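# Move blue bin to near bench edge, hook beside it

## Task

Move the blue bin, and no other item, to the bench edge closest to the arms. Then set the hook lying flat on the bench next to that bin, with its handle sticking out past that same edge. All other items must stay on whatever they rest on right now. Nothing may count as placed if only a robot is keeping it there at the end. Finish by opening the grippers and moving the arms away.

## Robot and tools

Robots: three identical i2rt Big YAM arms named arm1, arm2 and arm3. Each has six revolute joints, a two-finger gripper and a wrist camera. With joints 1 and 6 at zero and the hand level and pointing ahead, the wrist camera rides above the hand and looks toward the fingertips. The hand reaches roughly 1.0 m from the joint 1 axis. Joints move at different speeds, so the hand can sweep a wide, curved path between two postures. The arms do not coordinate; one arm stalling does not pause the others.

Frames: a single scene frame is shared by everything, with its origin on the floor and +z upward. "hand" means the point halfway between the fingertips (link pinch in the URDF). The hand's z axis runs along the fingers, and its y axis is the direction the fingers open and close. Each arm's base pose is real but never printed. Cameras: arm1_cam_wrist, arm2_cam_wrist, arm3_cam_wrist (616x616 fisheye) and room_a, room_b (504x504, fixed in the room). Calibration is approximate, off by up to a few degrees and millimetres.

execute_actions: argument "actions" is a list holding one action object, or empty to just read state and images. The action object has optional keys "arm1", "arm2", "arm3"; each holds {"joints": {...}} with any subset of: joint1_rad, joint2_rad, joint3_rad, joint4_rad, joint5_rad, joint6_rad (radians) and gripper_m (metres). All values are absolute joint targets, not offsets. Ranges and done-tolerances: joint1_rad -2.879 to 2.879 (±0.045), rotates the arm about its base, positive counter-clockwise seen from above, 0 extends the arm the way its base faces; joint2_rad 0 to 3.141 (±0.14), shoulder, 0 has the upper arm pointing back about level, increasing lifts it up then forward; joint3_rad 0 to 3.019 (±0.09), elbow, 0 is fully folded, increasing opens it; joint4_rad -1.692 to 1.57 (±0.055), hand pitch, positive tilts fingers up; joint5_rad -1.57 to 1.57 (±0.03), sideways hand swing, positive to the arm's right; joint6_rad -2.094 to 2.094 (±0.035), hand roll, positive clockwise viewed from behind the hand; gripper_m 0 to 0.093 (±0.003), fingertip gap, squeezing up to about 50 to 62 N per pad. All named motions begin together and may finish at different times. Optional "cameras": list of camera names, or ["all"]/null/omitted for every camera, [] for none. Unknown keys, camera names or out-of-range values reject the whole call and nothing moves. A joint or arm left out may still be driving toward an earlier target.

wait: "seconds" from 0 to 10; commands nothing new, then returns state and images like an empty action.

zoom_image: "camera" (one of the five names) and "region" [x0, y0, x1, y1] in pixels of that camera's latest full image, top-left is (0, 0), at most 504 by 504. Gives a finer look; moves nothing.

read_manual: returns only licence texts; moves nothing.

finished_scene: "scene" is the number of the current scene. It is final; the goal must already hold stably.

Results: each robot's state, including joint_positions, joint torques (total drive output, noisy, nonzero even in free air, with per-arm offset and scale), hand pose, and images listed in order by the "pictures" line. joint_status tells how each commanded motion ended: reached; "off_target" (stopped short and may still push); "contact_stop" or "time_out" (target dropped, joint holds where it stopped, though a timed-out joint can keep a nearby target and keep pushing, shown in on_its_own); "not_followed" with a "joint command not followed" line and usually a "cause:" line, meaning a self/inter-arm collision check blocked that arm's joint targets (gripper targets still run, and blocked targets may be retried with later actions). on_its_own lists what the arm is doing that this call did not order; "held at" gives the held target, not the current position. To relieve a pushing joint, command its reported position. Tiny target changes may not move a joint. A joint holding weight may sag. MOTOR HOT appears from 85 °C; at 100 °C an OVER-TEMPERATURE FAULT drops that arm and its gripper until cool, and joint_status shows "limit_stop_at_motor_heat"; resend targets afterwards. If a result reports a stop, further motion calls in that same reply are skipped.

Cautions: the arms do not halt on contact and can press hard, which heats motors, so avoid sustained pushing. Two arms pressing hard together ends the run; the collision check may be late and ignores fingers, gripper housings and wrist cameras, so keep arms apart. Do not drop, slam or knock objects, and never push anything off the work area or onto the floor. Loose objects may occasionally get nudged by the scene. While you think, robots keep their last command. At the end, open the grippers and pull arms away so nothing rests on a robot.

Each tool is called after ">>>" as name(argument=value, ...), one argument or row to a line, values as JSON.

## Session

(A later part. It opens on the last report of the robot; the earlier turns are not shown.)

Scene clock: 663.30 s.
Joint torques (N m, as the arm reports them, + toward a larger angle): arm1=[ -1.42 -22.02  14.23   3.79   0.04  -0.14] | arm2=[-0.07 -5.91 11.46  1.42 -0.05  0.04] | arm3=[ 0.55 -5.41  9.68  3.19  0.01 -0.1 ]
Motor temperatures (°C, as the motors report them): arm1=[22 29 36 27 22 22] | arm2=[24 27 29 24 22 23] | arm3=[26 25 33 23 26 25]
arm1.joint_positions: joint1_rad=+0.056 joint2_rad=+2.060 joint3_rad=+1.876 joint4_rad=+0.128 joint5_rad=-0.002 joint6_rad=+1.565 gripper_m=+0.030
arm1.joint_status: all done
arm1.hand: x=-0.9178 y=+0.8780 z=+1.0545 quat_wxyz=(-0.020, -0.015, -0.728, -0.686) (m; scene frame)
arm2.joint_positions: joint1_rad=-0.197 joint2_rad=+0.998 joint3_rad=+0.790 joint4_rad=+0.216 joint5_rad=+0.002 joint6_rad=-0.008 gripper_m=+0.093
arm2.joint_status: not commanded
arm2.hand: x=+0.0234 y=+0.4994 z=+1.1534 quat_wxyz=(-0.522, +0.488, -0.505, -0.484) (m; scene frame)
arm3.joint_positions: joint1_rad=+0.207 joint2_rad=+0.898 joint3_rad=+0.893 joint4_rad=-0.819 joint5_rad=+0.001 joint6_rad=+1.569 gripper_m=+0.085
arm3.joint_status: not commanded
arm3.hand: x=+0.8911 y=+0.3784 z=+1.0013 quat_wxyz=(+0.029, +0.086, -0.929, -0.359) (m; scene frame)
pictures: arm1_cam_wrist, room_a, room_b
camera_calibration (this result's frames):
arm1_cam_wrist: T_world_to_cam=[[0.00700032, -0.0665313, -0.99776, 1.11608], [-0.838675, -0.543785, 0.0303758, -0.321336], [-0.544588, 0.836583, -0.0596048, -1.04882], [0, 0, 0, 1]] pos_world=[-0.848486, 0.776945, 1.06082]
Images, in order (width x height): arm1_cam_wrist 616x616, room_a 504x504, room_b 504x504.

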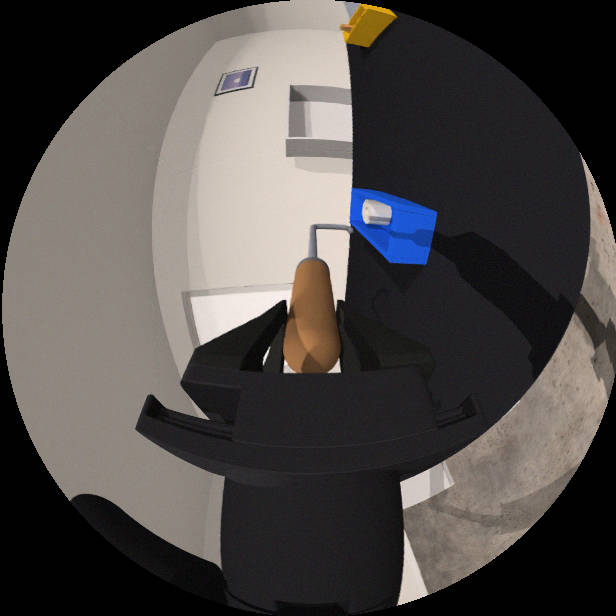

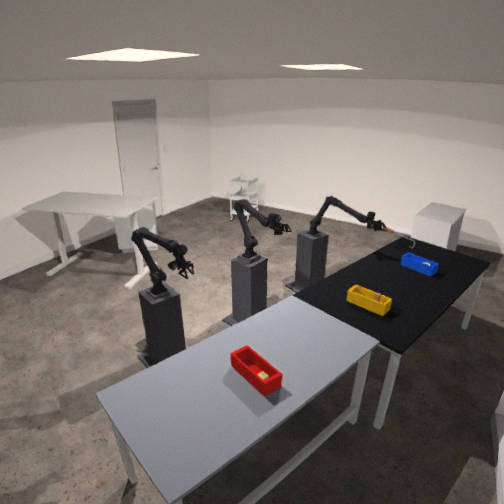

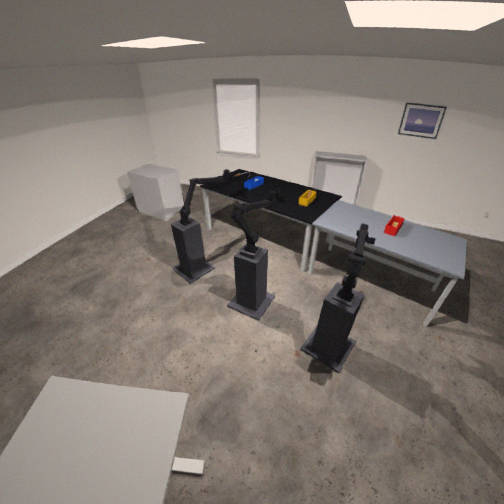

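>>> execute_actions(
  actions=[
    {"arm1": {"joints": {"joint2_rad": 2.13, "joint3_rad": 2.01}}},
  ],
  cameras=["arm1_cam_wrist", "room_a"],
)

Scene clock: 707.80 s.
Joint torques (N m, as the arm reports them, + toward a larger angle): arm1=[ -1.   -23.88  15.21   3.77   0.02  -0.14] | arm2=[-0.14 -6.85 11.31  1.45 -0.03 -0.01] | arm3=[ 0.71 -5.48  9.58  3.23  0.01 -0.1 ]
Motor temperatures (°C, as the motors report them): arm1=[22 31 40 27 22 22] | arm2=[24 26 31 24 22 23] | arm3=[26 24 33 23 26 25]
arm1.joint_positions: joint1_rad=+0.056 joint2_rad=+2.169 joint3_rad=+1.923 joint4_rad=+0.128 joint5_rad=-0.002 joint6_rad=+1.565 gripper_m=+0.030
arm1.joint_status: all done
arm1.hand: x=-0.9164 y=+0.9028 z=+0.9882 quat_wxyz=(-0.019, -0.016, -0.749, -0.663) (m; scene frame)
arm2.joint_positions: joint1_rad=-0.197 joint2_rad=+0.998 joint3_rad=+0.790 joint4_rad=+0.216 joint5_rad=+0.002 joint6_rad=-0.008 gripper_m=+0.093
arm2.joint_status: not commanded
arm2.hand: x=+0.0234 y=+0.4994 z=+1.1534 quat_wxyz=(-0.522, +0.488, -0.505, -0.484) (m; scene frame)
arm3.joint_positions: joint1_rad=+0.207 joint2_rad=+0.898 joint3_rad=+0.893 joint4_rad=-0.819 joint5_rad=+0.001 joint6_rad=+1.569 gripper_m=+0.085
arm3.joint_status: not commanded
arm3.hand: x=+0.8911 y=+0.3784 z=+1.0013 quat_wxyz=(+0.029, +0.086, -0.929, -0.359) (m; scene frame)
pictures: arm1_cam_wrist, room_a
camera_calibration (this result's frames):
arm1_cam_wrist: T_world_to_cam=[[0.0037845, -0.128322, -0.991725, 1.09852], [-0.838583, -0.540668, 0.0667586, -0.343318], [-0.544761, 0.831391, -0.109655, -1.01879], [0, 0, 0, 1]] pos_world=[-0.847054, 0.802355, 1.00063]
Images, in order (width x height): arm1_cam_wrist 616x616, room_a 504x504.

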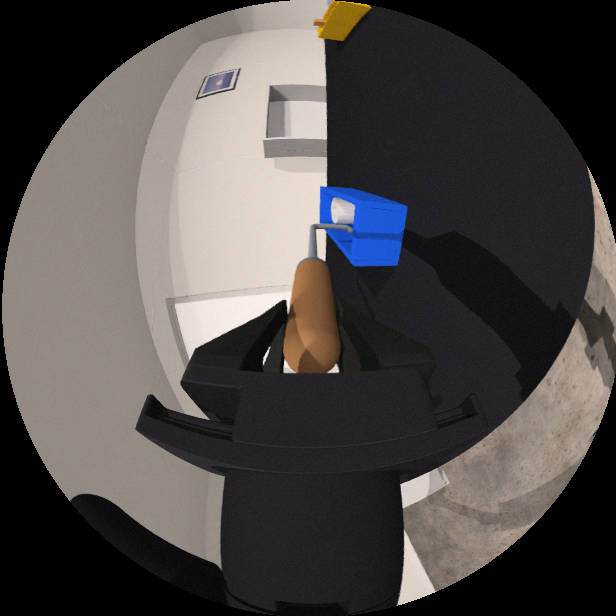

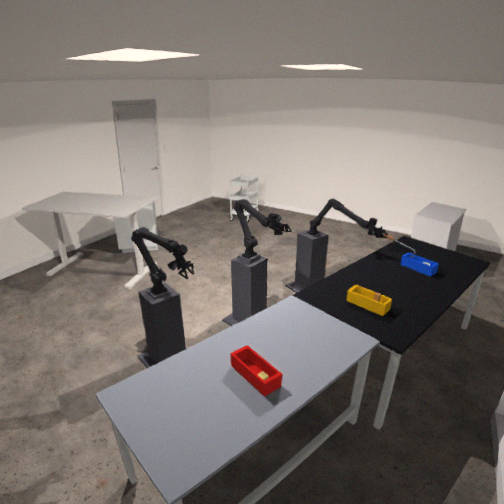

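>>> zoom_image(
  camera="arm1_cam_wrist",
  region=[290, 170, 430, 280],
)

Region (290, 170, 430, 280) of arm1_cam_wrist's 616x616 image, scaled by 3.600, with more detail than that image has; it fills the top 396 rows of this view, and the rest is white.

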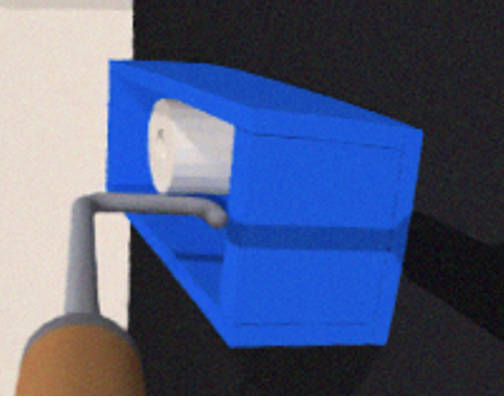

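>>> execute_actions(
  actions=[
    {"arm1": {"joints": {"joint3_rad": 1.921}}},
  ],
  cameras=["arm1_cam_wrist"],
)

Scene clock: 768.73 s.
Joint torques (N m, as the arm reports them, + toward a larger angle): arm1=[ -1.18 -24.17  10.31   3.85   0.03  -0.16] | arm2=[-0.65 -6.04 11.39  1.28 -0.09  0.04] | arm3=[ 0.55 -5.28  9.64  3.26  0.01 -0.09]
Motor temperatures (°C, as the motors report them): arm1=[22 32 43 27 22 22] | arm2=[24 26 31 24 22 23] | arm3=[26 24 33 23 26 25]
arm1.joint_positions: joint1_rad=+0.056 joint2_rad=+2.168 joint3_rad=+1.901 joint4_rad=+0.128 joint5_rad=-0.002 joint6_rad=+1.565 gripper_m=+0.030
arm1.joint_status: all done
arm1.hand: x=-0.9165 y=+0.8999 z=+0.9756 quat_wxyz=(-0.019, -0.016, -0.755, -0.655) (m; scene frame)
arm2.joint_positions: joint1_rad=-0.197 joint2_rad=+0.998 joint3_rad=+0.790 joint4_rad=+0.216 joint5_rad=+0.002 joint6_rad=-0.008 gripper_m=+0.093
arm2.joint_status: not commanded
arm2.hand: x=+0.0234 y=+0.4994 z=+1.1534 quat_wxyz=(-0.522, +0.488, -0.505, -0.484) (m; scene frame)
arm3.joint_positions: joint1_rad=+0.207 joint2_rad=+0.898 joint3_rad=+0.893 joint4_rad=-0.819 joint5_rad=+0.001 joint6_rad=+1.569 gripper_m=+0.085
arm3.joint_status: not commanded
arm3.hand: x=+0.8911 y=+0.3784 z=+1.0013 quat_wxyz=(+0.029, +0.086, -0.929, -0.359) (m; scene frame)
pictures: arm1_cam_wrist
camera_calibration (this result's frames):
arm1_cam_wrist: T_world_to_cam=[[0.00270291, -0.149072, -0.988823, 1.10044], [-0.838525, -0.539108, 0.0789825, -0.357452], [-0.544856, 0.828939, -0.126458, -0.999282], [0, 0, 0, 1]] pos_world=[-0.847172, 0.799685, 0.990009]
Images, in order (width x height): arm1_cam_wrist 616x616.

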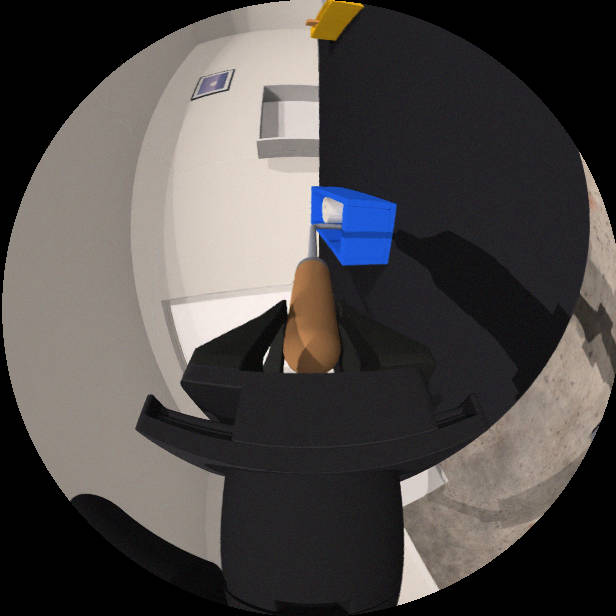

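>>> execute_actions(
  actions=[
    {"arm1": {"joints": {"joint2_rad": 1.963, "joint3_rad": 1.761, "joint4_rad": 0.034}}},
  ],
  cameras=["arm1_cam_wrist", "room_a"],
)

Scene clock: 790.00 s.
Joint torques (N m, as the arm reports them, + toward a larger angle): arm1=[ -0.65 -21.22  10.22   3.11   0.04  -0.11] | arm2=[-0.47 -5.99 11.53  1.44 -0.09 -0.01] | arm3=[ 0.38 -5.62  9.65  3.3   0.01 -0.11]
Motor temperatures (°C, as the motors report them): arm1=[22 33 40 27 22 22] | arm2=[24 25 32 24 22 23] | arm3=[26 24 33 23 26 25]
arm1.joint_positions: joint1_rad=+0.056 joint2_rad=+1.992 joint3_rad=+1.742 joint4_rad=+0.009 joint5_rad=-0.002 joint6_rad=+1.565 gripper_m=+0.030
arm1.joint_status: all done
arm1.hand: x=-0.9194 y=+0.8445 z=+0.9999 quat_wxyz=(-0.018, -0.017, -0.788, -0.615) (m; scene frame)
arm2.joint_positions: joint1_rad=-0.197 joint2_rad=+0.998 joint3_rad=+0.790 joint4_rad=+0.216 joint5_rad=+0.002 joint6_rad=-0.008 gripper_m=+0.093
arm2.joint_status: not commanded
arm2.hand: x=+0.0234 y=+0.4994 z=+1.1534 quat_wxyz=(-0.522, +0.488, -0.505, -0.484) (m; scene frame)
arm3.joint_positions: joint1_rad=+0.207 joint2_rad=+0.898 joint3_rad=+0.893 joint4_rad=-0.819 joint5_rad=+0.001 joint6_rad=+1.569 gripper_m=+0.085
arm3.joint_status: not commanded
arm3.hand: x=+0.8911 y=+0.3784 z=+1.0013 quat_wxyz=(+0.029, +0.086, -0.929, -0.359) (m; scene frame)
pictures: arm1_cam_wrist, room_a
camera_calibration (this result's frames):
arm1_cam_wrist: T_world_to_cam=[[-0.0025606, -0.249816, -0.96829, 1.17598], [-0.83805, -0.527754, 0.138375, -0.460232], [-0.545587, 0.81183, -0.208007, -0.856548], [0, 0, 0, 1]] pos_world=[-0.850008, 0.74626, 1.0242]
Images, in order (width x height): arm1_cam_wrist 616x616, room_a 504x504.

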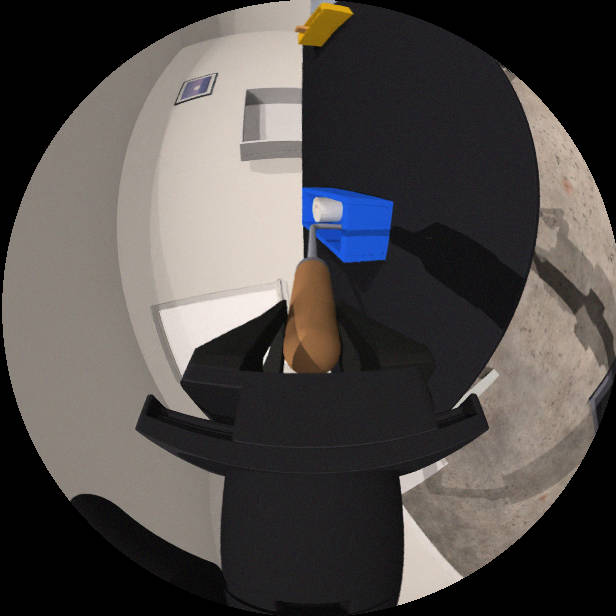

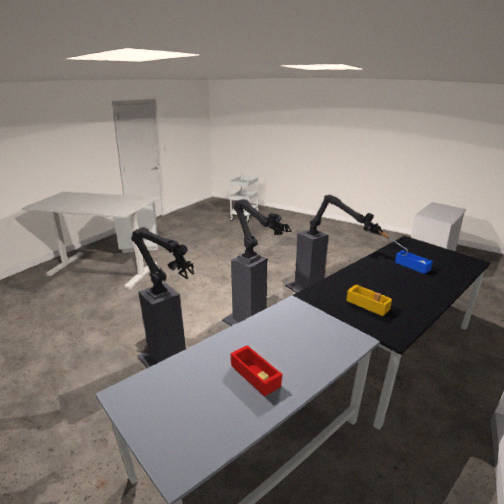

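>>> execute_actions(
  actions=[],
)

Scene clock: 803.30 s.
Joint torques (N m, as the arm reports them, + toward a larger angle): arm1=[ -0.94 -21.4   10.36   3.09   0.02  -0.15] | arm2=[-0.03 -5.28 11.26  1.7  -0.12  0.03] | arm3=[ 0.43 -5.36  9.63  3.19  0.   -0.09]
Motor temperatures (°C, as the motors report them): arm1=[22 33 39 27 22 22] | arm2=[24 25 32 24 22 23] | arm3=[26 24 33 23 26 25]
arm1.joint_positions: joint1_rad=+0.056 joint2_rad=+1.992 joint3_rad=+1.742 joint4_rad=+0.009 joint5_rad=-0.002 joint6_rad=+1.565 gripper_m=+0.030
arm1.joint_status: all done
arm1.hand: x=-0.9194 y=+0.8445 z=+0.9999 quat_wxyz=(-0.018, -0.017, -0.788, -0.615) (m; scene frame)
arm2.joint_positions: joint1_rad=-0.197 joint2_rad=+0.998 joint3_rad=+0.790 joint4_rad=+0.216 joint5_rad=+0.002 joint6_rad=-0.008 gripper_m=+0.093
arm2.joint_status: not commanded
arm2.hand: x=+0.0234 y=+0.4994 z=+1.1534 quat_wxyz=(-0.522, +0.488, -0.505, -0.484) (m; scene frame)
arm3.joint_positions: joint1_rad=+0.207 joint2_rad=+0.898 joint3_rad=+0.893 joint4_rad=-0.819 joint5_rad=+0.001 joint6_rad=+1.569 gripper_m=+0.085
arm3.joint_status: not commanded
arm3.hand: x=+0.8911 y=+0.3784 z=+1.0013 quat_wxyz=(+0.029, +0.086, -0.929, -0.359) (m; scene frame)
pictures: arm1_cam_wrist, arm2_cam_wrist, arm3_cam_wrist, room_a, room_b
camera_calibration (this result's frames):
arm1_cam_wrist: T_world_to_cam=[[-0.0025606, -0.249816, -0.96829, 1.17598], [-0.83805, -0.527754, 0.138375, -0.460232], [-0.545587, 0.81183, -0.208007, -0.856548], [0, 0, 0, 1]] pos_world=[-0.850008, 0.74626, 1.0242]
arm2_cam_wrist: T_world_to_cam=[[0.998617, -0.0471316, 0.0232858, -0.0212293], [-0.00785699, -0.571783, -0.820367, 1.2383], [0.0519797, 0.81905, -0.571363, 0.37796], [0, 0, 0, 1]] pos_world=[0.011283, 0.397471, 1.23231]
arm3_cam_wrist: T_world_to_cam=[[0.158457, -0.715124, -0.6808, 0.809405], [-0.731691, -0.548018, 0.405345, 0.457466], [-0.662963, 0.433906, -0.610087, 1.16227], [0, 0, 0, 1]] pos_world=[0.977008, 0.325211, 1.0747]
Images, in order (width x height): arm1_cam_wrist 616x616, arm2_cam_wrist 616x616, arm3_cam_wrist 616x616, room_a 504x504, room_b 504x504.

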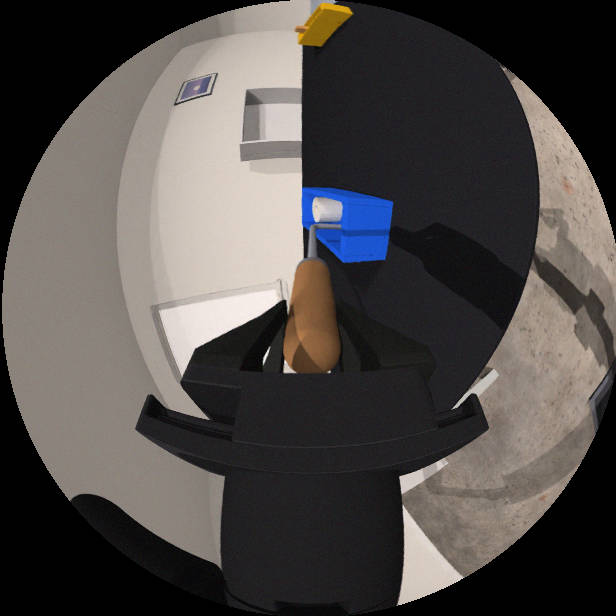

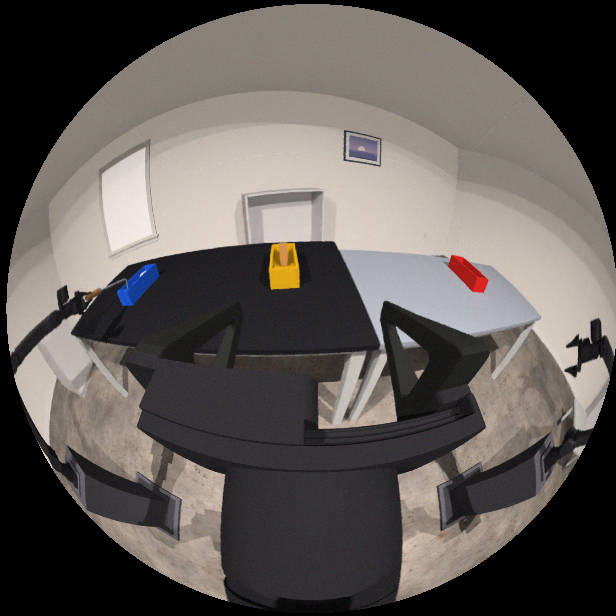

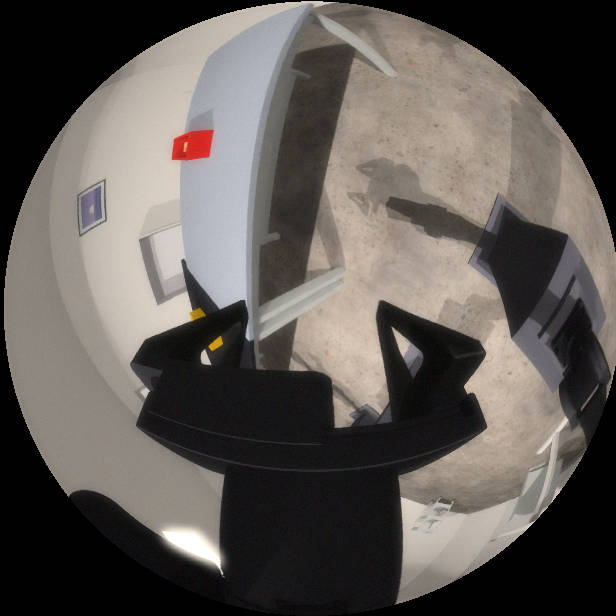

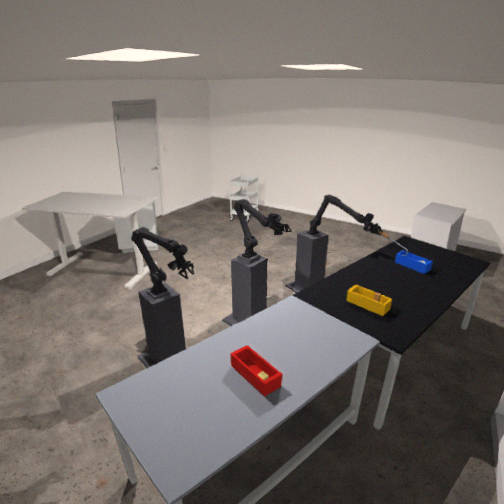

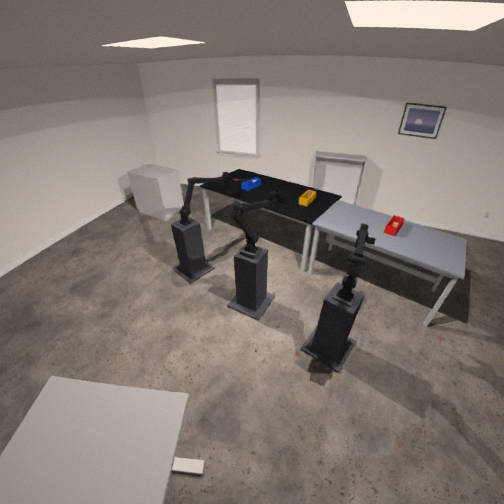

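>>> zoom_image(
  camera="arm1_cam_wrist",
  region=[250, 150, 450, 350],
)

>>> zoom_image(
  camera="room_a",
  region=[300, 190, 480, 310],
)

Region (250, 150, 450, 350) of arm1_cam_wrist's 616x616 image, scaled by 2.520, with more detail than that image has.

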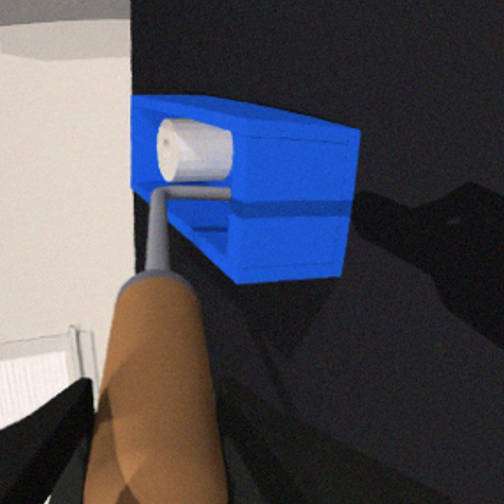

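Region (300, 190, 480, 310) of room_a's 504x504 image, scaled by 2.800, with more detail than that image has.

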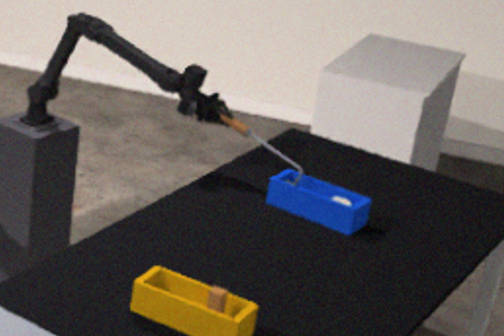

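>>> execute_actions(
  actions=[
    {"arm1": {"joints": {"joint2_rad": 1.585, "joint3_rad": 1.38, "joint4_rad": -0.105}}},
  ],
  cameras=["arm1_cam_wrist", "room_a", "room_b"],
)

Scene clock: 861.07 s.
Joint torques (N m, as the arm reports them, + toward a larger angle): arm1=[ -1.07 -14.6    9.69   2.97   0.04  -0.12] | arm2=[ 0.1  -5.6  11.41  1.47 -0.05  0.06] | arm3=[ 0.61 -5.35  9.6   3.18  0.   -0.11]
Motor temperatures (°C, as the motors report them): arm1=[22 33 39 27 22 22] | arm2=[24 25 32 24 22 23] | arm3=[26 24 33 23 26 25]
arm1.joint_positions: joint1_rad=+0.056 joint2_rad=+1.595 joint3_rad=+1.370 joint4_rad=-0.131 joint5_rad=-0.002 joint6_rad=+1.565 gripper_m=+0.030
arm1.joint_status: all done
arm1.hand: x=-0.9271 y=+0.6992 z=+1.0418 quat_wxyz=(-0.017, -0.018, -0.822, -0.569) (m; scene frame)
arm2.joint_positions: joint1_rad=-0.197 joint2_rad=+0.998 joint3_rad=+0.790 joint4_rad=+0.216 joint5_rad=+0.002 joint6_rad=-0.008 gripper_m=+0.093
arm2.joint_status: not commanded
arm2.hand: x=+0.0234 y=+0.4994 z=+1.1534 quat_wxyz=(-0.522, +0.488, -0.505, -0.484) (m; scene frame)
arm3.joint_positions: joint1_rad=+0.207 joint2_rad=+0.898 joint3_rad=+0.893 joint4_rad=-0.819 joint5_rad=+0.001 joint6_rad=+1.569 gripper_m=+0.085
arm3.joint_status: not commanded
arm3.hand: x=+0.8911 y=+0.3784 z=+1.0013 quat_wxyz=(+0.029, +0.086, -0.929, -0.359) (m; scene frame)
pictures: arm1_cam_wrist, room_a, room_b
camera_calibration (this result's frames):
arm1_cam_wrist: T_world_to_cam=[[-0.00828753, -0.358963, -0.933315, 1.21477], [-0.837148, -0.507987, 0.202811, -0.62918], [-0.546913, 0.783004, -0.296295, -0.623162], [0, 0, 0, 1]] pos_world=[-0.857465, 0.604381, 1.07673]
Images, in order (width x height): arm1_cam_wrist 616x616, room_a 504x504, room_b 504x504.

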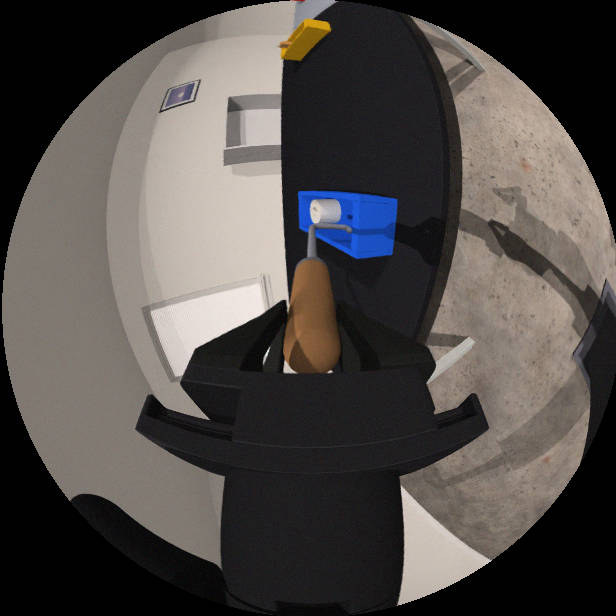

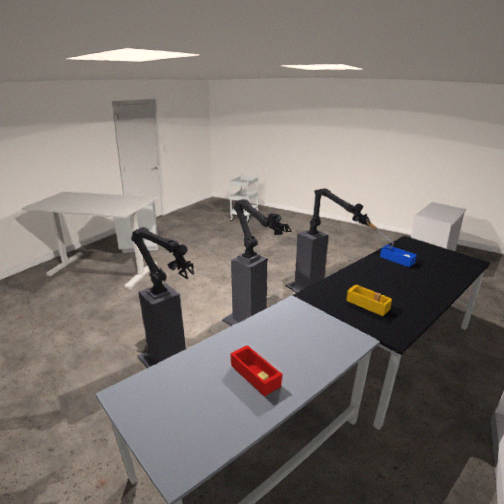

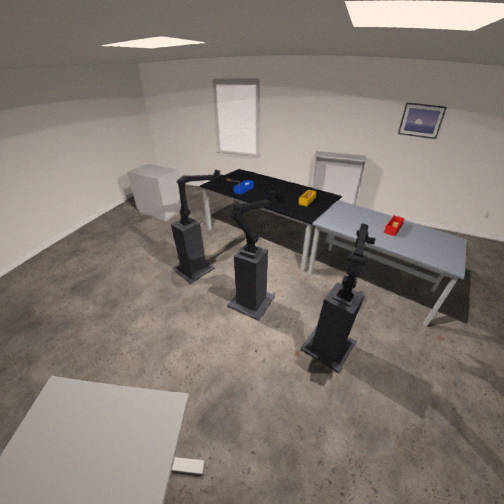

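>>> zoom_image(
  camera="arm1_cam_wrist",
  region=[270, 160, 450, 300],
)

>>> zoom_image(
  camera="room_a",
  region=[320, 190, 460, 290],
)

>>> zoom_image(
  camera="room_b",
  region=[170, 150, 290, 230],
)

Region (270, 160, 450, 300) of arm1_cam_wrist's 616x616 image, scaled by 2.800, with more detail than that image has.

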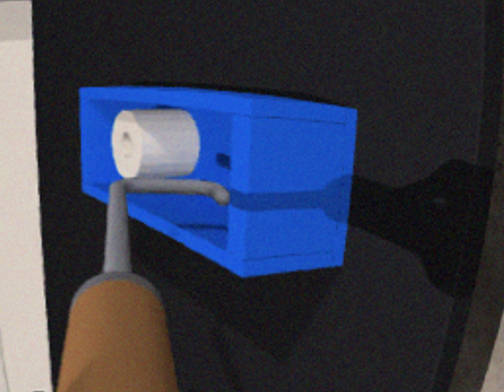

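Region (320, 190, 460, 290) of room_a's 504x504 image, scaled by 3.600, with more detail than that image has; it fills the top 360 rows of this view, and the rest is white.

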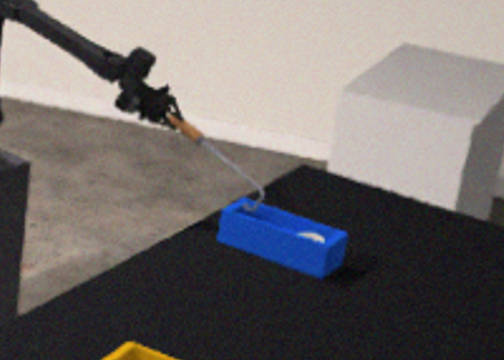

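Region (170, 150, 290, 230) of room_b's 504x504 image, scaled by 4.200, with more detail than that image has.

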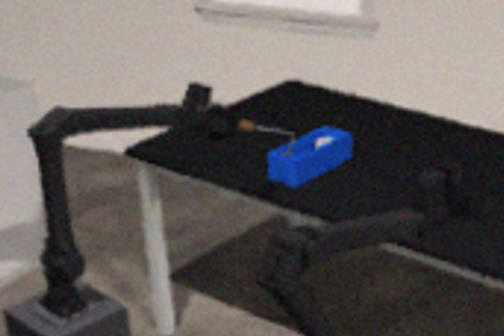

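>>> zoom_image(
  camera="arm1_cam_wrist",
  region=[380, 170, 480, 290],
)

Region (380, 170, 480, 290) of arm1_cam_wrist's 616x616 image, scaled by 4.200, with more detail than that image has.

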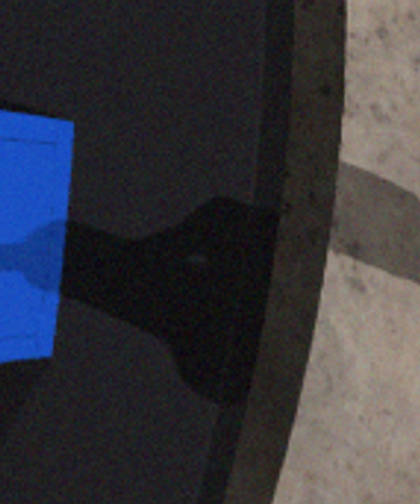

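>>> execute_actions(
  actions=[
    {"arm1": {"joints": {"joint2_rad": 1.384, "joint3_rad": 1.176, "joint4_rad": -0.163}}},
  ],
  cameras=["arm1_cam_wrist", "room_a", "room_b"],
)

Scene clock: 964.17 s.
Joint torques (N m, as the arm reports them, + toward a larger angle): arm1=[ -1.09 -13.17  10.49   2.94   0.05  -0.11] | arm2=[ 0.01 -6.38 11.21  1.55 -0.08 -0.05] | arm3=[ 0.64 -5.52  9.65  3.25  0.   -0.11]
Motor temperatures (°C, as the motors report them): arm1=[22 31 38 27 22 22] | arm2=[24 25 33 24 22 23] | arm3=[26 24 33 23 26 25]
arm1.joint_positions: joint1_rad=+0.056 joint2_rad=+1.411 joint3_rad=+1.154 joint4_rad=-0.191 joint5_rad=-0.002 joint6_rad=+1.565 gripper_m=+0.030
arm1.joint_status: all done
arm1.hand: x=-0.9313 y=+0.6170 z=+1.0174 quat_wxyz=(-0.015, -0.018, -0.847, -0.531) (m; scene frame)
arm2.joint_positions: joint1_rad=-0.197 joint2_rad=+0.998 joint3_rad=+0.790 joint4_rad=+0.216 joint5_rad=+0.002 joint6_rad=-0.008 gripper_m=+0.093
arm2.joint_status: not commanded
arm2.hand: x=+0.0234 y=+0.4994 z=+1.1534 quat_wxyz=(-0.522, +0.488, -0.505, -0.484) (m; scene frame)
arm3.joint_positions: joint1_rad=+0.207 joint2_rad=+0.898 joint3_rad=+0.893 joint4_rad=-0.819 joint5_rad=+0.001 joint6_rad=+1.569 gripper_m=+0.085
arm3.joint_status: not commanded
arm3.hand: x=+0.8911 y=+0.3784 z=+1.0013 quat_wxyz=(+0.029, +0.086, -0.929, -0.359) (m; scene frame)
pictures: arm1_cam_wrist, room_a, room_b
camera_calibration (this result's frames):
arm1_cam_wrist: T_world_to_cam=[[-0.0126988, -0.442675, -0.896592, 1.17268], [-0.836156, -0.48702, 0.252299, -0.731897], [-0.548345, 0.752895, -0.36396, -0.482224], [0, 0, 0, 1]] pos_world=[-0.861513, 0.525732, 1.06056]
Images, in order (width x height): arm1_cam_wrist 616x616, room_a 504x504, room_b 504x504.

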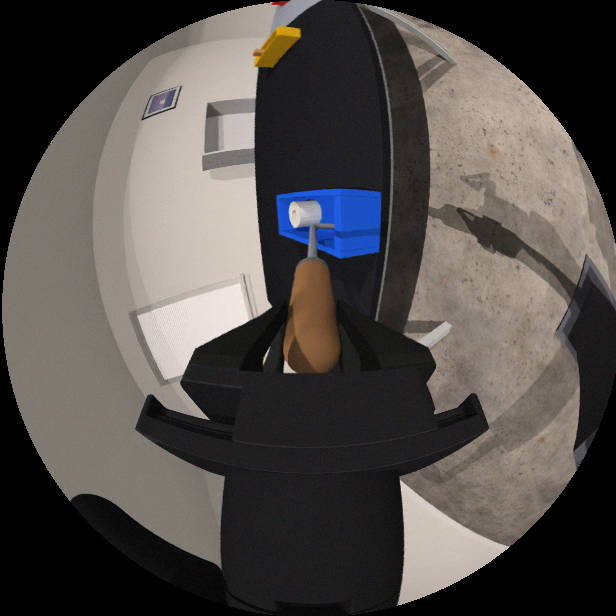

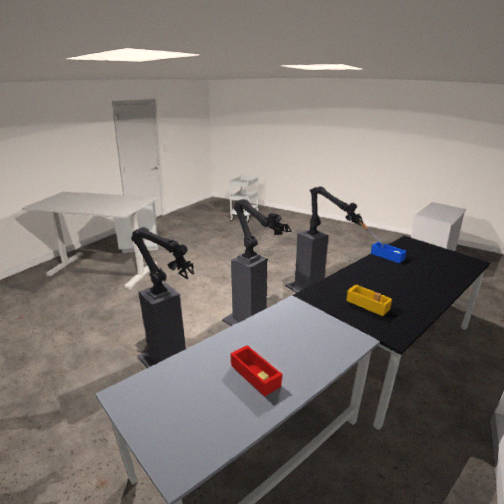

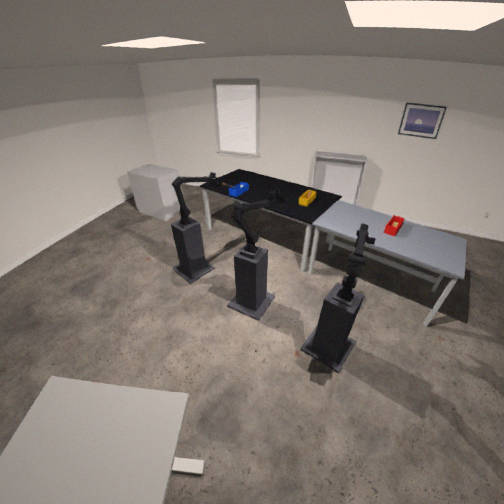

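>>> zoom_image(
  camera="arm1_cam_wrist",
  region=[300, 160, 420, 290],
)

>>> zoom_image(
  camera="room_b",
  region=[190, 160, 280, 220],
)

>>> zoom_image(
  camera="room_a",
  region=[330, 200, 430, 280],
)

Region (300, 160, 420, 290) of arm1_cam_wrist's 616x616 image, scaled by 3.877, with more detail than that image has; it fills the left 465 columns of this view, and the rest is white.

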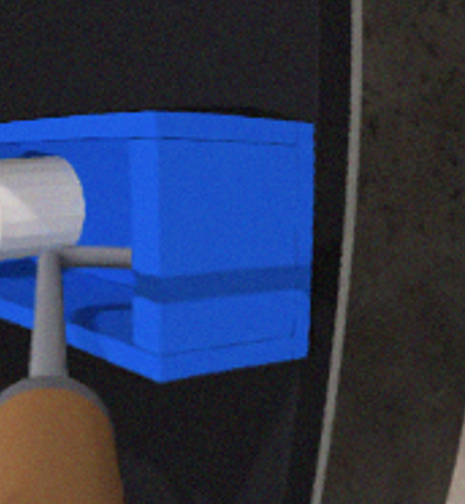

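Region (190, 160, 280, 220) of room_b's 504x504 image, scaled by 5.600, with more detail than that image has.

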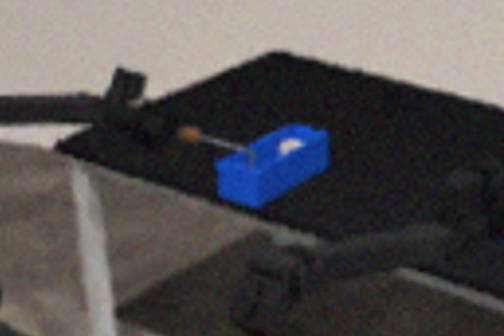

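Region (330, 200, 430, 280) of room_a's 504x504 image, scaled by 5.040, with more detail than that image has; it fills the top 403 rows of this view, and the rest is white.

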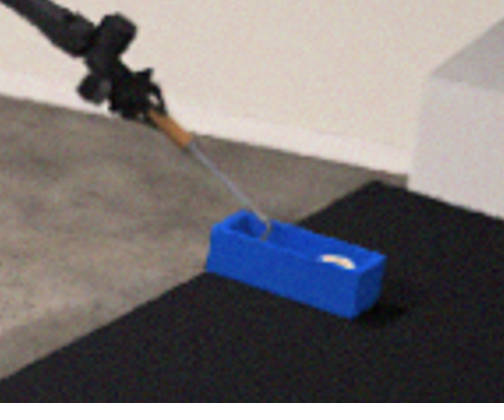

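>>> zoom_image(
  camera="arm1_cam_wrist",
  region=[360, 170, 400, 210],
)

>>> zoom_image(
  camera="arm1_cam_wrist",
  region=[355, 235, 395, 275],
)

Region (360, 170, 400, 210) of arm1_cam_wrist's 616x616 image, scaled by 12.600, with more detail than that image has.

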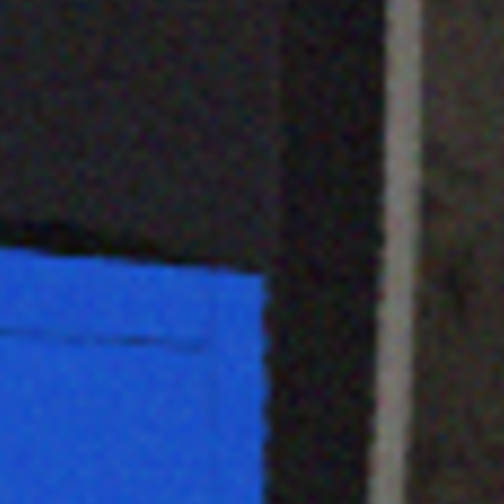

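Region (355, 235, 395, 275) of arm1_cam_wrist's 616x616 image, scaled by 12.600, with more detail than that image has.

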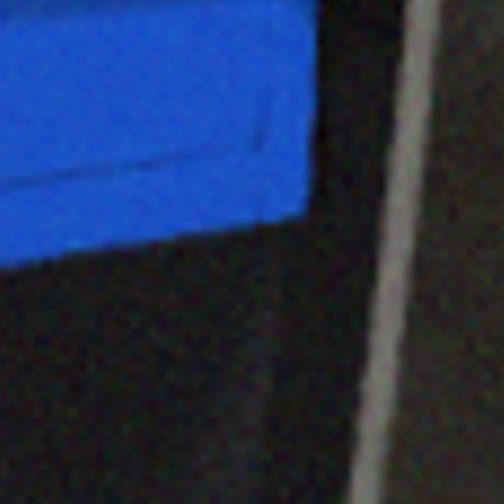

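>>> execute_actions(
  actions=[
    {"arm1": {"joints": {"joint2_rad": 1.285, "joint6_rad": 1.45}}},
  ],
  cameras=["arm1_cam_wrist", "room_a", "room_b"],
)

Scene clock: 1085.27 s.
Joint torques (N m, as the arm reports them, + toward a larger angle): arm1=[ -0.8  -10.49  10.9    3.18   0.05  -0.24] | arm2=[-0.1  -5.72 11.4   1.3  -0.06  0.09] | arm3=[ 0.49 -5.4   9.71  3.21  0.02 -0.1 ]
Motor temperatures (°C, as the motors report them): arm1=[22 31 39 27 22 22] | arm2=[24 24 34 23 22 23] | arm3=[26 24 33 23 26 25]
arm1.joint_positions: joint1_rad=+0.056 joint2_rad=+1.300 joint3_rad=+1.150 joint4_rad=-0.191 joint5_rad=-0.002 joint6_rad=+1.454 gripper_m=+0.030
arm1.joint_status: all done
arm1.hand: x=-0.9326 y=+0.5932 z=+1.0803 quat_wxyz=(-0.049, +0.028, -0.817, -0.573) (m; scene frame)
arm2.joint_positions: joint1_rad=-0.197 joint2_rad=+0.998 joint3_rad=+0.790 joint4_rad=+0.216 joint5_rad=+0.002 joint6_rad=-0.008 gripper_m=+0.093
arm2.joint_status: not commanded
arm2.hand: x=+0.0234 y=+0.4994 z=+1.1534 quat_wxyz=(-0.522, +0.488, -0.505, -0.484) (m; scene frame)
arm3.joint_positions: joint1_rad=+0.207 joint2_rad=+0.898 joint3_rad=+0.893 joint4_rad=-0.819 joint5_rad=+0.001 joint6_rad=+1.569 gripper_m=+0.085
arm3.joint_status: not commanded
arm3.hand: x=+0.8911 y=+0.3784 z=+1.0013 quat_wxyz=(+0.029, +0.086, -0.929, -0.359) (m; scene frame)
pictures: arm1_cam_wrist, room_a, room_b
camera_calibration (this result's frames):
arm1_cam_wrist: T_world_to_cam=[[0.102796, -0.347503, -0.932027, 1.30804], [-0.83344, -0.541552, 0.109993, -0.571882], [-0.542964, 0.765482, -0.345293, -0.464756], [0, 0, 0, 1]] pos_world=[-0.863437, 0.500606, 1.12155]
Images, in order (width x height): arm1_cam_wrist 616x616, room_a 504x504, room_b 504x504.

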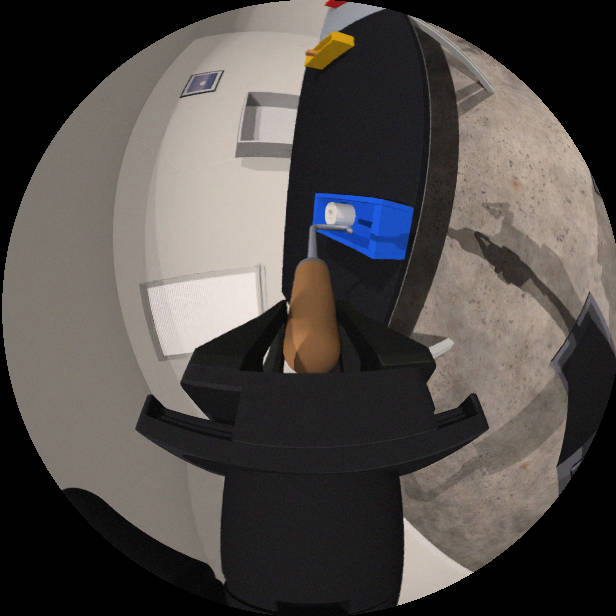

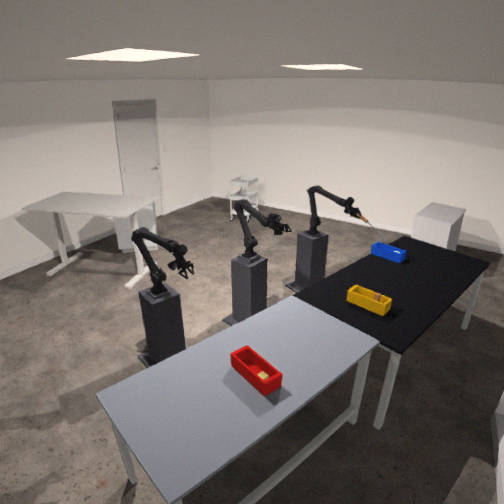

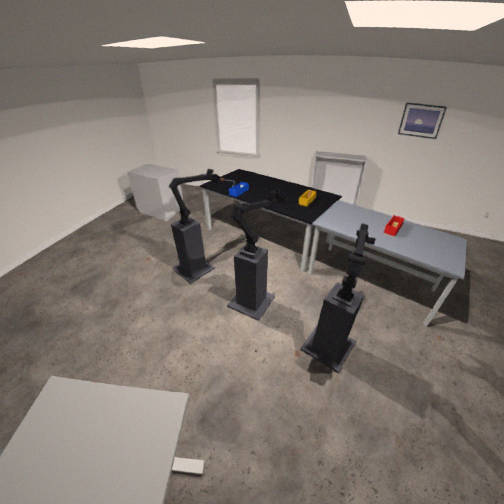

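>>> zoom_image(
  camera="arm1_cam_wrist",
  region=[300, 180, 440, 290],
)

>>> zoom_image(
  camera="room_a",
  region=[330, 195, 430, 275],
)

Region (300, 180, 440, 290) of arm1_cam_wrist's 616x616 image, scaled by 3.600, with more detail than that image has; it fills the top 396 rows of this view, and the rest is white.

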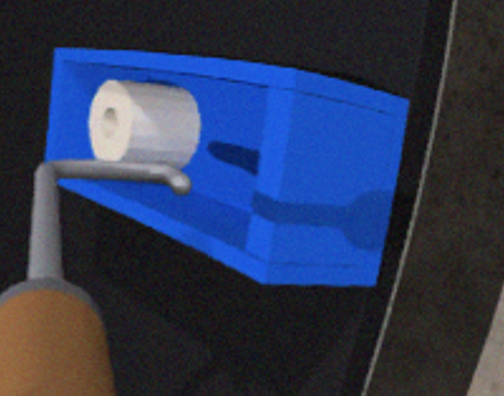

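Region (330, 195, 430, 275) of room_a's 504x504 image, scaled by 5.040, with more detail than that image has; it fills the top 403 rows of this view, and the rest is white.

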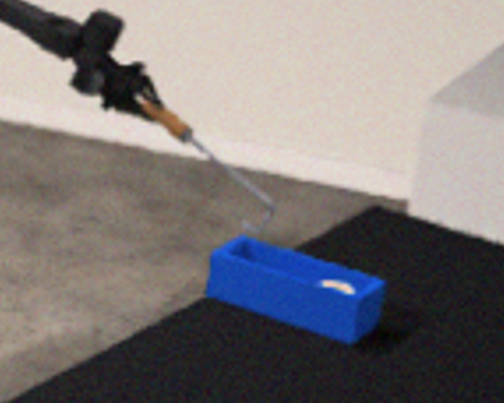

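>>> execute_actions(
  actions=[
    {"arm1": {"joints": {"joint1_rad": 0.085, "joint2_rad": 1.09, "joint3_rad": 0.795, "joint4_rad": -0.065, "joint6_rad": 1.08}}},
  ],
  cameras=["arm1_cam_wrist", "room_a", "room_b"],
)

Scene clock: 1120.67 s.
Joint torques (N m, as the arm reports them, + toward a larger angle): arm1=[ 0.56 -8.74 10.73  4.02  0.03 -0.23] | arm2=[ 0.09 -5.74 11.44  1.58 -0.06  0.04] | arm3=[ 0.71 -5.21  9.62  3.2   0.   -0.1 ]
Motor temperatures (°C, as the motors report them): arm1=[22 30 39 27 22 22] | arm2=[24 24 34 23 22 23] | arm3=[26 24 33 23 26 25]
arm1.joint_positions: joint1_rad=+0.075 joint2_rad=+1.119 joint3_rad=+0.763 joint4_rad=-0.113 joint5_rad=-0.001 joint6_rad=+1.085 gripper_m=+0.030
arm1.joint_status: all done
arm1.hand: x=-0.9471 y=+0.4928 z=+0.9635 quat_wxyz=(-0.134, +0.192, -0.831, -0.505) (m; scene frame)
arm2.joint_positions: joint1_rad=-0.197 joint2_rad=+0.998 joint3_rad=+0.790 joint4_rad=+0.216 joint5_rad=+0.002 joint6_rad=-0.008 gripper_m=+0.093
arm2.joint_status: not commanded
arm2.hand: x=+0.0234 y=+0.4994 z=+1.1534 quat_wxyz=(-0.522, +0.488, -0.505, -0.484) (m; scene frame)
arm3.joint_positions: joint1_rad=+0.207 joint2_rad=+0.898 joint3_rad=+0.893 joint4_rad=-0.819 joint5_rad=+0.001 joint6_rad=+1.569 gripper_m=+0.085
arm3.joint_status: not commanded
arm3.hand: x=+0.8911 y=+0.3784 z=+1.0013 quat_wxyz=(+0.029, +0.086, -0.929, -0.359) (m; scene frame)
pictures: arm1_cam_wrist, room_a, room_b
camera_calibration (this result's frames):
arm1_cam_wrist: T_world_to_cam=[[0.456902, -0.422244, -0.782912, 1.39426], [-0.739241, -0.669774, -0.0701894, -0.299397], [-0.494736, 0.61083, -0.618161, -0.0513203], [0, 0, 0, 1]] pos_world=[-0.883756, 0.419539, 1.03884]
Images, in order (width x height): arm1_cam_wrist 616x616, room_a 504x504, room_b 504x504.

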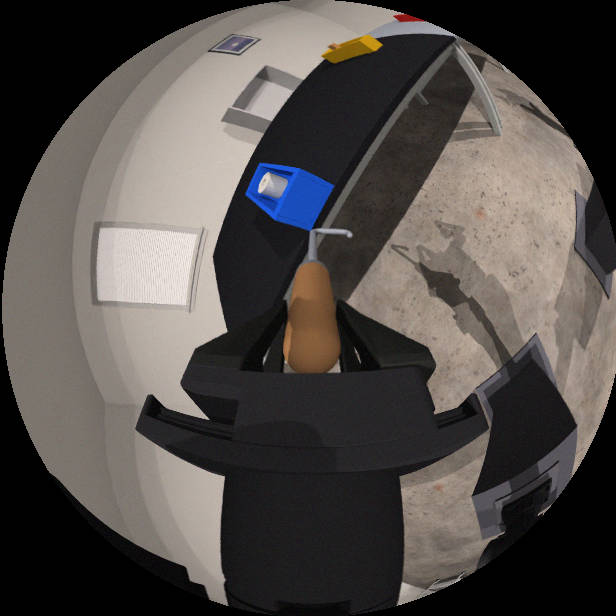

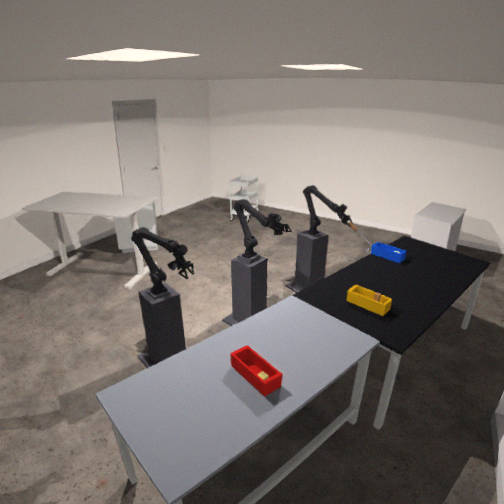

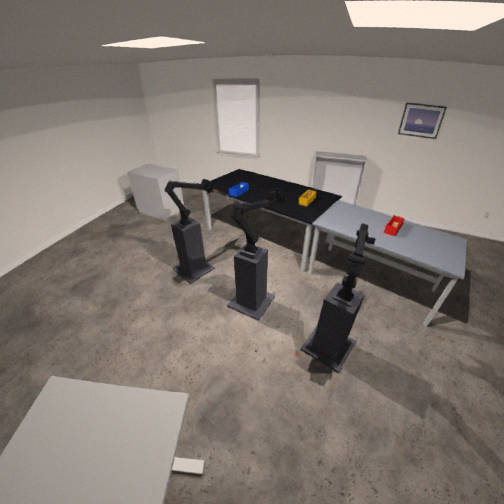

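>>> zoom_image(
  camera="arm1_cam_wrist",
  region=[230, 150, 390, 310],
)

>>> zoom_image(
  camera="room_b",
  region=[160, 160, 270, 230],
)

>>> zoom_image(
  camera="room_a",
  region=[320, 195, 420, 275],
)

Region (230, 150, 390, 310) of arm1_cam_wrist's 616x616 image, scaled by 3.150, with more detail than that image has.

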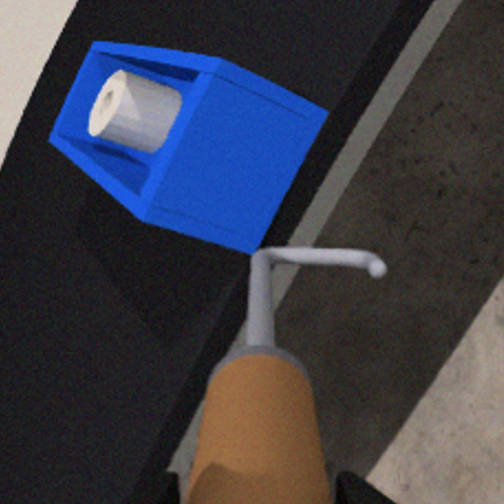

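Region (160, 160, 270, 230) of room_b's 504x504 image, scaled by 4.582, with more detail than that image has; it fills the top 321 rows of this view, and the rest is white.

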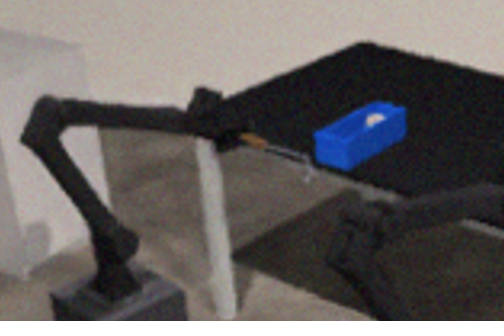

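Region (320, 195, 420, 275) of room_a's 504x504 image, scaled by 5.040, with more detail than that image has; it fills the top 403 rows of this view, and the rest is white.

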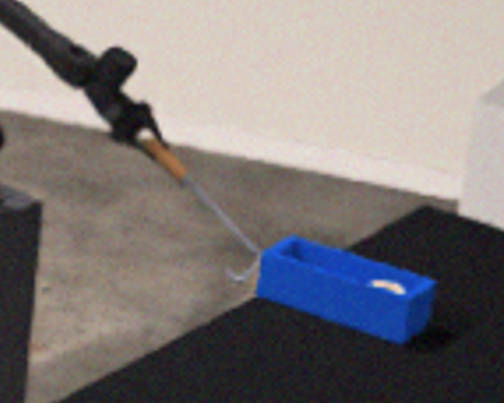

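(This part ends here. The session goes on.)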